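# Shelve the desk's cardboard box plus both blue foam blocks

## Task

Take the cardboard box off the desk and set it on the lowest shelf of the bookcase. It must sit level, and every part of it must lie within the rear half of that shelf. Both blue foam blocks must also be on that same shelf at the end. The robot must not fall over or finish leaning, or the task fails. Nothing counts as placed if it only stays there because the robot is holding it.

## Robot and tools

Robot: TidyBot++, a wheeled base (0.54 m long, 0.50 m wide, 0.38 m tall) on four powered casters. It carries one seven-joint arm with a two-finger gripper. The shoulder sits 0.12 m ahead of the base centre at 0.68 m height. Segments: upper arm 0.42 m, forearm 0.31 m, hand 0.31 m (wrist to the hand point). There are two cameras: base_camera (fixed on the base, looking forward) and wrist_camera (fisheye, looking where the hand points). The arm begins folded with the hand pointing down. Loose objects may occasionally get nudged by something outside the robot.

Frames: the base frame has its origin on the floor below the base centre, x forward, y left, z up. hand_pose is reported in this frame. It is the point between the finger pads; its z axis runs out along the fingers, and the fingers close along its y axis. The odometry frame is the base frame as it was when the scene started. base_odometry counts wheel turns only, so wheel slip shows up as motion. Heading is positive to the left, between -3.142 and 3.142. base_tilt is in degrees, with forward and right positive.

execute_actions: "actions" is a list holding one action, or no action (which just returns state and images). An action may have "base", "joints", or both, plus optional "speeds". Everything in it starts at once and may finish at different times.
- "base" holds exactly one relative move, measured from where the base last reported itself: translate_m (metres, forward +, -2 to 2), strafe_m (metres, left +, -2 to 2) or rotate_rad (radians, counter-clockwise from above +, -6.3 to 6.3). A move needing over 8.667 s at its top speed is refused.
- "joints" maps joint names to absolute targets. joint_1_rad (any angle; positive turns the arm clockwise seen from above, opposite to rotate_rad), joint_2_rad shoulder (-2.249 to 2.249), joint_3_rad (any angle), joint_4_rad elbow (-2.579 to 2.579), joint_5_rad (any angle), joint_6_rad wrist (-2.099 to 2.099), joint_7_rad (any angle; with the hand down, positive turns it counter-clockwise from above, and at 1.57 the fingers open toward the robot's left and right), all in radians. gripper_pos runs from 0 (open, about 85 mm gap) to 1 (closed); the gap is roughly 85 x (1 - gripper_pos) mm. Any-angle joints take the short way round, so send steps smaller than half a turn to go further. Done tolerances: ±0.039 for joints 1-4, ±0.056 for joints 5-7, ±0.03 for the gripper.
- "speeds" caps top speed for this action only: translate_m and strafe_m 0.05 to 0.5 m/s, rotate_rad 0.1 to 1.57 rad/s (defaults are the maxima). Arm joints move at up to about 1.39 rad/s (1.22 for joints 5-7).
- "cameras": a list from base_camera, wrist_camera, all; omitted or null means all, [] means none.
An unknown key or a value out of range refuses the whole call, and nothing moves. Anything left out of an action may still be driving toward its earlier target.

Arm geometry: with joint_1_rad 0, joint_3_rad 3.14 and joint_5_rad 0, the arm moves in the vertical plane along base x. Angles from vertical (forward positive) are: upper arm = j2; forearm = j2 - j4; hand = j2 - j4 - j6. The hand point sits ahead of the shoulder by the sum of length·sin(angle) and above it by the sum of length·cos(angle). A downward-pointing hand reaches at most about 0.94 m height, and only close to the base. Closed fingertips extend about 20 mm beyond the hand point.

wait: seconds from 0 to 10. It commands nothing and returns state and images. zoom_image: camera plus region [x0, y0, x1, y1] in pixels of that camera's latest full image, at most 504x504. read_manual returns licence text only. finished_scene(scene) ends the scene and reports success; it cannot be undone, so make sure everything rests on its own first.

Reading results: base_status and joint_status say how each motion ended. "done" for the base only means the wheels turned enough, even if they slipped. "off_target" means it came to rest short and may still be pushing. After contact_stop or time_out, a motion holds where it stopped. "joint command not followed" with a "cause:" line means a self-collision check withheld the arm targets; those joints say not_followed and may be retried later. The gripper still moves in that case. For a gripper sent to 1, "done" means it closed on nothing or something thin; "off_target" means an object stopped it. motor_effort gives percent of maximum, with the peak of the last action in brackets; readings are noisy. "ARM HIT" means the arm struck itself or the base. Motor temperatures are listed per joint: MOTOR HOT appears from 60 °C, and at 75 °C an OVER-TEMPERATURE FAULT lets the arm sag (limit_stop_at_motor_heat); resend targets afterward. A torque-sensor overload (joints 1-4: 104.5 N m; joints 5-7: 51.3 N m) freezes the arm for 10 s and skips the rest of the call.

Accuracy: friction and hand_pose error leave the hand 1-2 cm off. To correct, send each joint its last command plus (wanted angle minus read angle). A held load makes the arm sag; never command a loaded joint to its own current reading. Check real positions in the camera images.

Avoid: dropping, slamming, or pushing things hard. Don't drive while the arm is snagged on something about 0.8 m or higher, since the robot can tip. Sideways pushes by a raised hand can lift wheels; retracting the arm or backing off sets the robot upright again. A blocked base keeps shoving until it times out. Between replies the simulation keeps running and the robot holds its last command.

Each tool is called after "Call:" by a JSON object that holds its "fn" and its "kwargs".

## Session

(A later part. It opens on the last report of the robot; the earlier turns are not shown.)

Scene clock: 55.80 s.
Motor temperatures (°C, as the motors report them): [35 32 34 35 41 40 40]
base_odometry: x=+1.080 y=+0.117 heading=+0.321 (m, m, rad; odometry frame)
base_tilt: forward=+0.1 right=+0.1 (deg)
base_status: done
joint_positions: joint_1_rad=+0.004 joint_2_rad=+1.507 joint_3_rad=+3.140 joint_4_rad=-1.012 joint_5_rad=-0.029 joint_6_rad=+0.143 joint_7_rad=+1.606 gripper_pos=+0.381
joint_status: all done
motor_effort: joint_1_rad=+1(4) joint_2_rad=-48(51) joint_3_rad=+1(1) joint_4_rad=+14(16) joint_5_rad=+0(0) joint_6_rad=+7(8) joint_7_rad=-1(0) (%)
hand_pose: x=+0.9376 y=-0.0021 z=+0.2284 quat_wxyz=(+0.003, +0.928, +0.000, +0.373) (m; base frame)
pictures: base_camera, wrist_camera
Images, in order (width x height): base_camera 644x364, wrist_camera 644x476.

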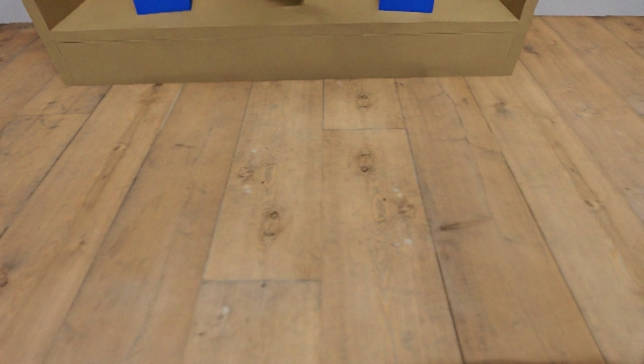

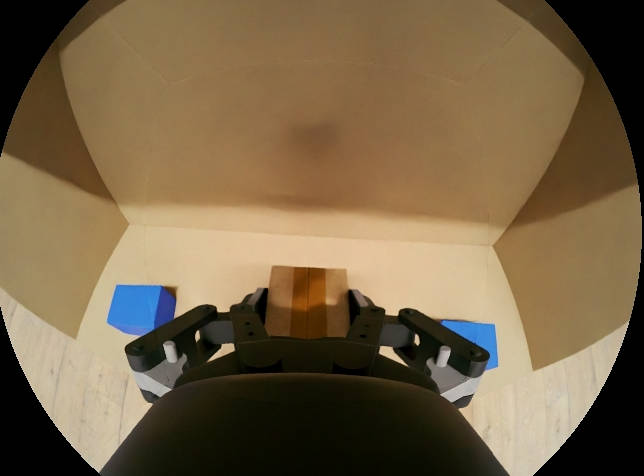

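Call:
{"fn": "execute_actions", "kwargs": {"actions": [{"base":{"translate_m":0.17},"joints":{"joint_2_rad":1.62,"joint_4_rad":-1.08,"joint_6_rad":0.38},"speeds":{"translate_m":0.15}}]}}

Scene clock: 58.47 s.
Motor temperatures (°C, as the motors report them): [35 32 34 35 41 40 40]
base_odometry: x=+1.241 y=+0.171 heading=+0.321 (m, m, rad; odometry frame)
base_tilt: forward=+0.1 right=+0.1 (deg)
base_status: done
joint_positions: joint_1_rad=+0.003 joint_2_rad=+1.624 joint_3_rad=+3.140 joint_4_rad=-1.079 joint_5_rad=-0.029 joint_6_rad=+0.358 joint_7_rad=+1.606 gripper_pos=+0.381
joint_status: all done
motor_effort: joint_1_rad=+1(3) joint_2_rad=-45(49) joint_3_rad=+1(1) joint_4_rad=+11(15) joint_5_rad=+0(0) joint_6_rad=+7(10) joint_7_rad=+0(0) (%)
hand_pose: x=+0.8952 y=-0.0035 z=+0.1571 quat_wxyz=(+0.006, +0.922, -0.001, +0.388) (m; base frame)
pictures: base_camera, wrist_camera
Images, in order (width x height): base_camera 644x364, wrist_camera 644x476.

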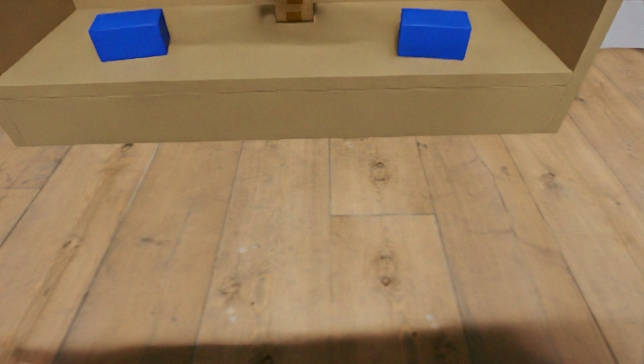

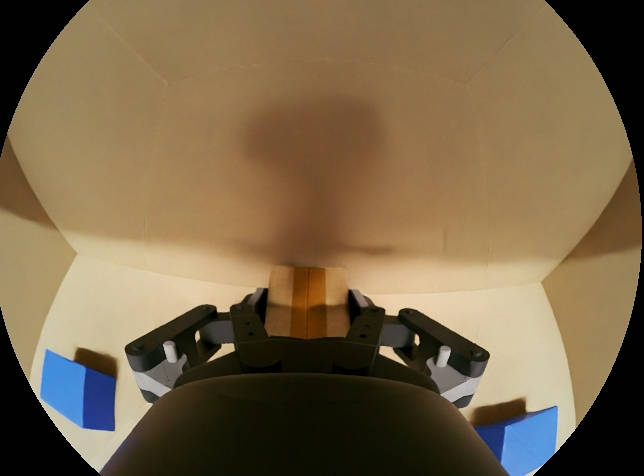

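Call:
{"fn": "execute_actions", "kwargs": {"actions": [{"base":{"translate_m":0.04},"joints":{"joint_2_rad":1.67,"joint_6_rad":0.42},"speeds":{"translate_m":0.08}}]}}

Call:
{"fn": "execute_actions", "kwargs": {"actions": [{"joints":{"gripper_pos":0}}], "cameras": []}}

Call:
{"fn": "execute_actions", "kwargs": {"actions": [{"base":{"translate_m":-0.3}}]}}

Scene clock: 61.43 s.
Motor temperatures (°C, as the motors report them): [35 32 34 35 41 40 40]
base_odometry: x=+1.277 y=+0.182 heading=+0.321 (m, m, rad; odometry frame)
base_tilt: forward=+0.0 right=+0.1 (deg)
base_status: translate_m time_out (by the wheels' count: +0.038 of +0.040)
joint_positions: joint_1_rad=+0.003 joint_2_rad=+1.577 joint_3_rad=+3.139 joint_4_rad=-1.203 joint_5_rad=-0.029 joint_6_rad=+0.377 joint_7_rad=+1.606 gripper_pos=+0.381
joint_status: joint_2_rad off_target (ended at +1.577, target +1.670); the others done
motor_effort: joint_1_rad=+1(3) joint_2_rad=-27(46) joint_3_rad=+4(1) joint_4_rad=+29(35) joint_5_rad=+2(3) joint_6_rad=+10(11) joint_7_rad=+3(3) (%)
hand_pose: x=+0.8602 y=-0.0032 z=+0.1546 quat_wxyz=(+0.006, +0.933, -0.001, +0.360) (m; base frame)
pictures: base_camera, wrist_camera
Images, in order (width x height): base_camera 644x364, wrist_camera 644x476.

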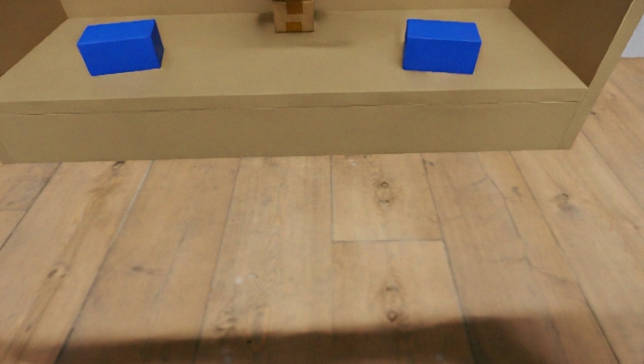

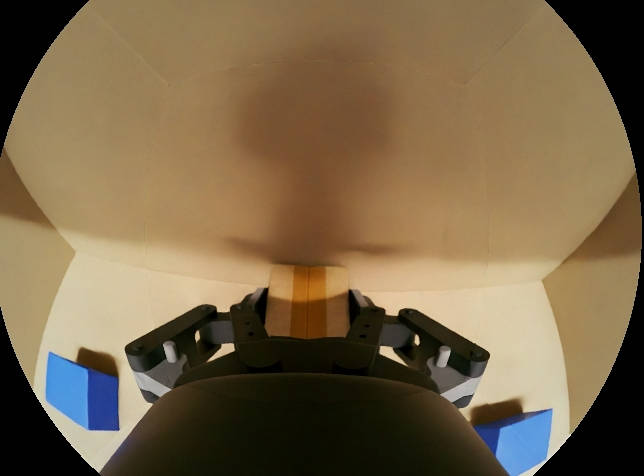

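not run: a stop came earlier in this reply.

not run: a stop came earlier in this reply.

Box is against the back wall.

Call:
{"fn": "execute_actions", "kwargs": {"actions": [{"base":{"translate_m":-0.01},"joints":{"gripper_pos":0,"joint_2_rad":1.57,"joint_4_rad":-1.2}}], "cameras": []}}

Call:
{"fn": "execute_actions", "kwargs": {"actions": [{"base":{"translate_m":-0.4},"joints":{"joint_2_rad":1.5}}]}}

Scene clock: 63.00 s.
Motor temperatures (°C, as the motors report them): [35 32 34 35 41 40 40]
base_odometry: x=+1.267 y=+0.179 heading=+0.321 (m, m, rad; odometry frame)
base_tilt: forward=+0.1 right=+0.1 (deg)
base_status: done
joint_positions: joint_1_rad=+0.003 joint_2_rad=+1.586 joint_3_rad=+3.139 joint_4_rad=-1.185 joint_5_rad=-0.029 joint_6_rad=+0.395 joint_7_rad=+1.606 gripper_pos=+0.000
joint_status: all done
motor_effort: joint_1_rad=+1(0) joint_2_rad=-43(44) joint_3_rad=+1(4) joint_4_rad=+10(29) joint_5_rad=+0(2) joint_6_rad=+6(10) joint_7_rad=+0(3) (%)
hand_pose: x=+0.8695 y=-0.0034 z=+0.1582 quat_wxyz=(+0.006, +0.928, -0.001, +0.374) (m; base frame)
pictures: none
No camera images: the call's "cameras" was empty. Leave "cameras" out to get every camera's image.

Scene clock: 65.17 s.
Motor temperatures (°C, as the motors report them): [35 32 34 35 41 40 40]
base_odometry: x=+0.888 y=+0.053 heading=+0.321 (m, m, rad; odometry frame)
base_tilt: forward=+0.1 right=+0.1 (deg)
base_status: done
joint_positions: joint_1_rad=+0.002 joint_2_rad=+1.500 joint_3_rad=+3.139 joint_4_rad=-1.192 joint_5_rad=-0.029 joint_6_rad=+0.400 joint_7_rad=+1.606 gripper_pos=+0.000
joint_status: all done
motor_effort: joint_1_rad=+1(2) joint_2_rad=-43(46) joint_3_rad=+0(0) joint_4_rad=+10(13) joint_5_rad=+0(0) joint_6_rad=+7(8) joint_7_rad=+0(0) (%)
hand_pose: x=+0.9094 y=-0.0025 z=+0.2233 quat_wxyz=(+0.006, +0.911, +0.000, +0.412) (m; base frame)
pictures: base_camera, wrist_camera
Images, in order (width x height): base_camera 644x364, wrist_camera 644x476.

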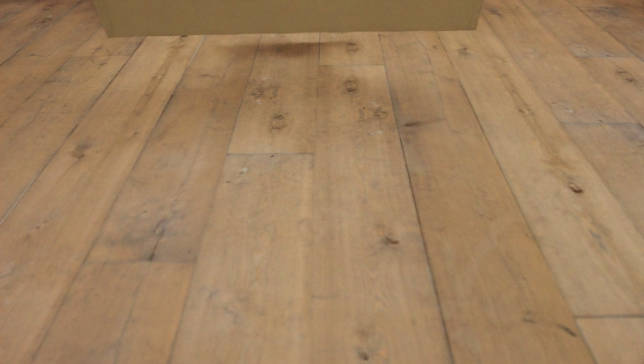

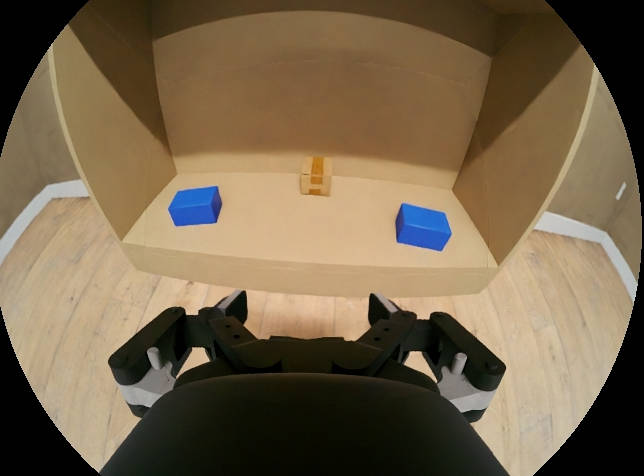

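Call:
{"fn": "finished_scene", "kwargs": {"scene": 1}}

The scene is finished: the task was done.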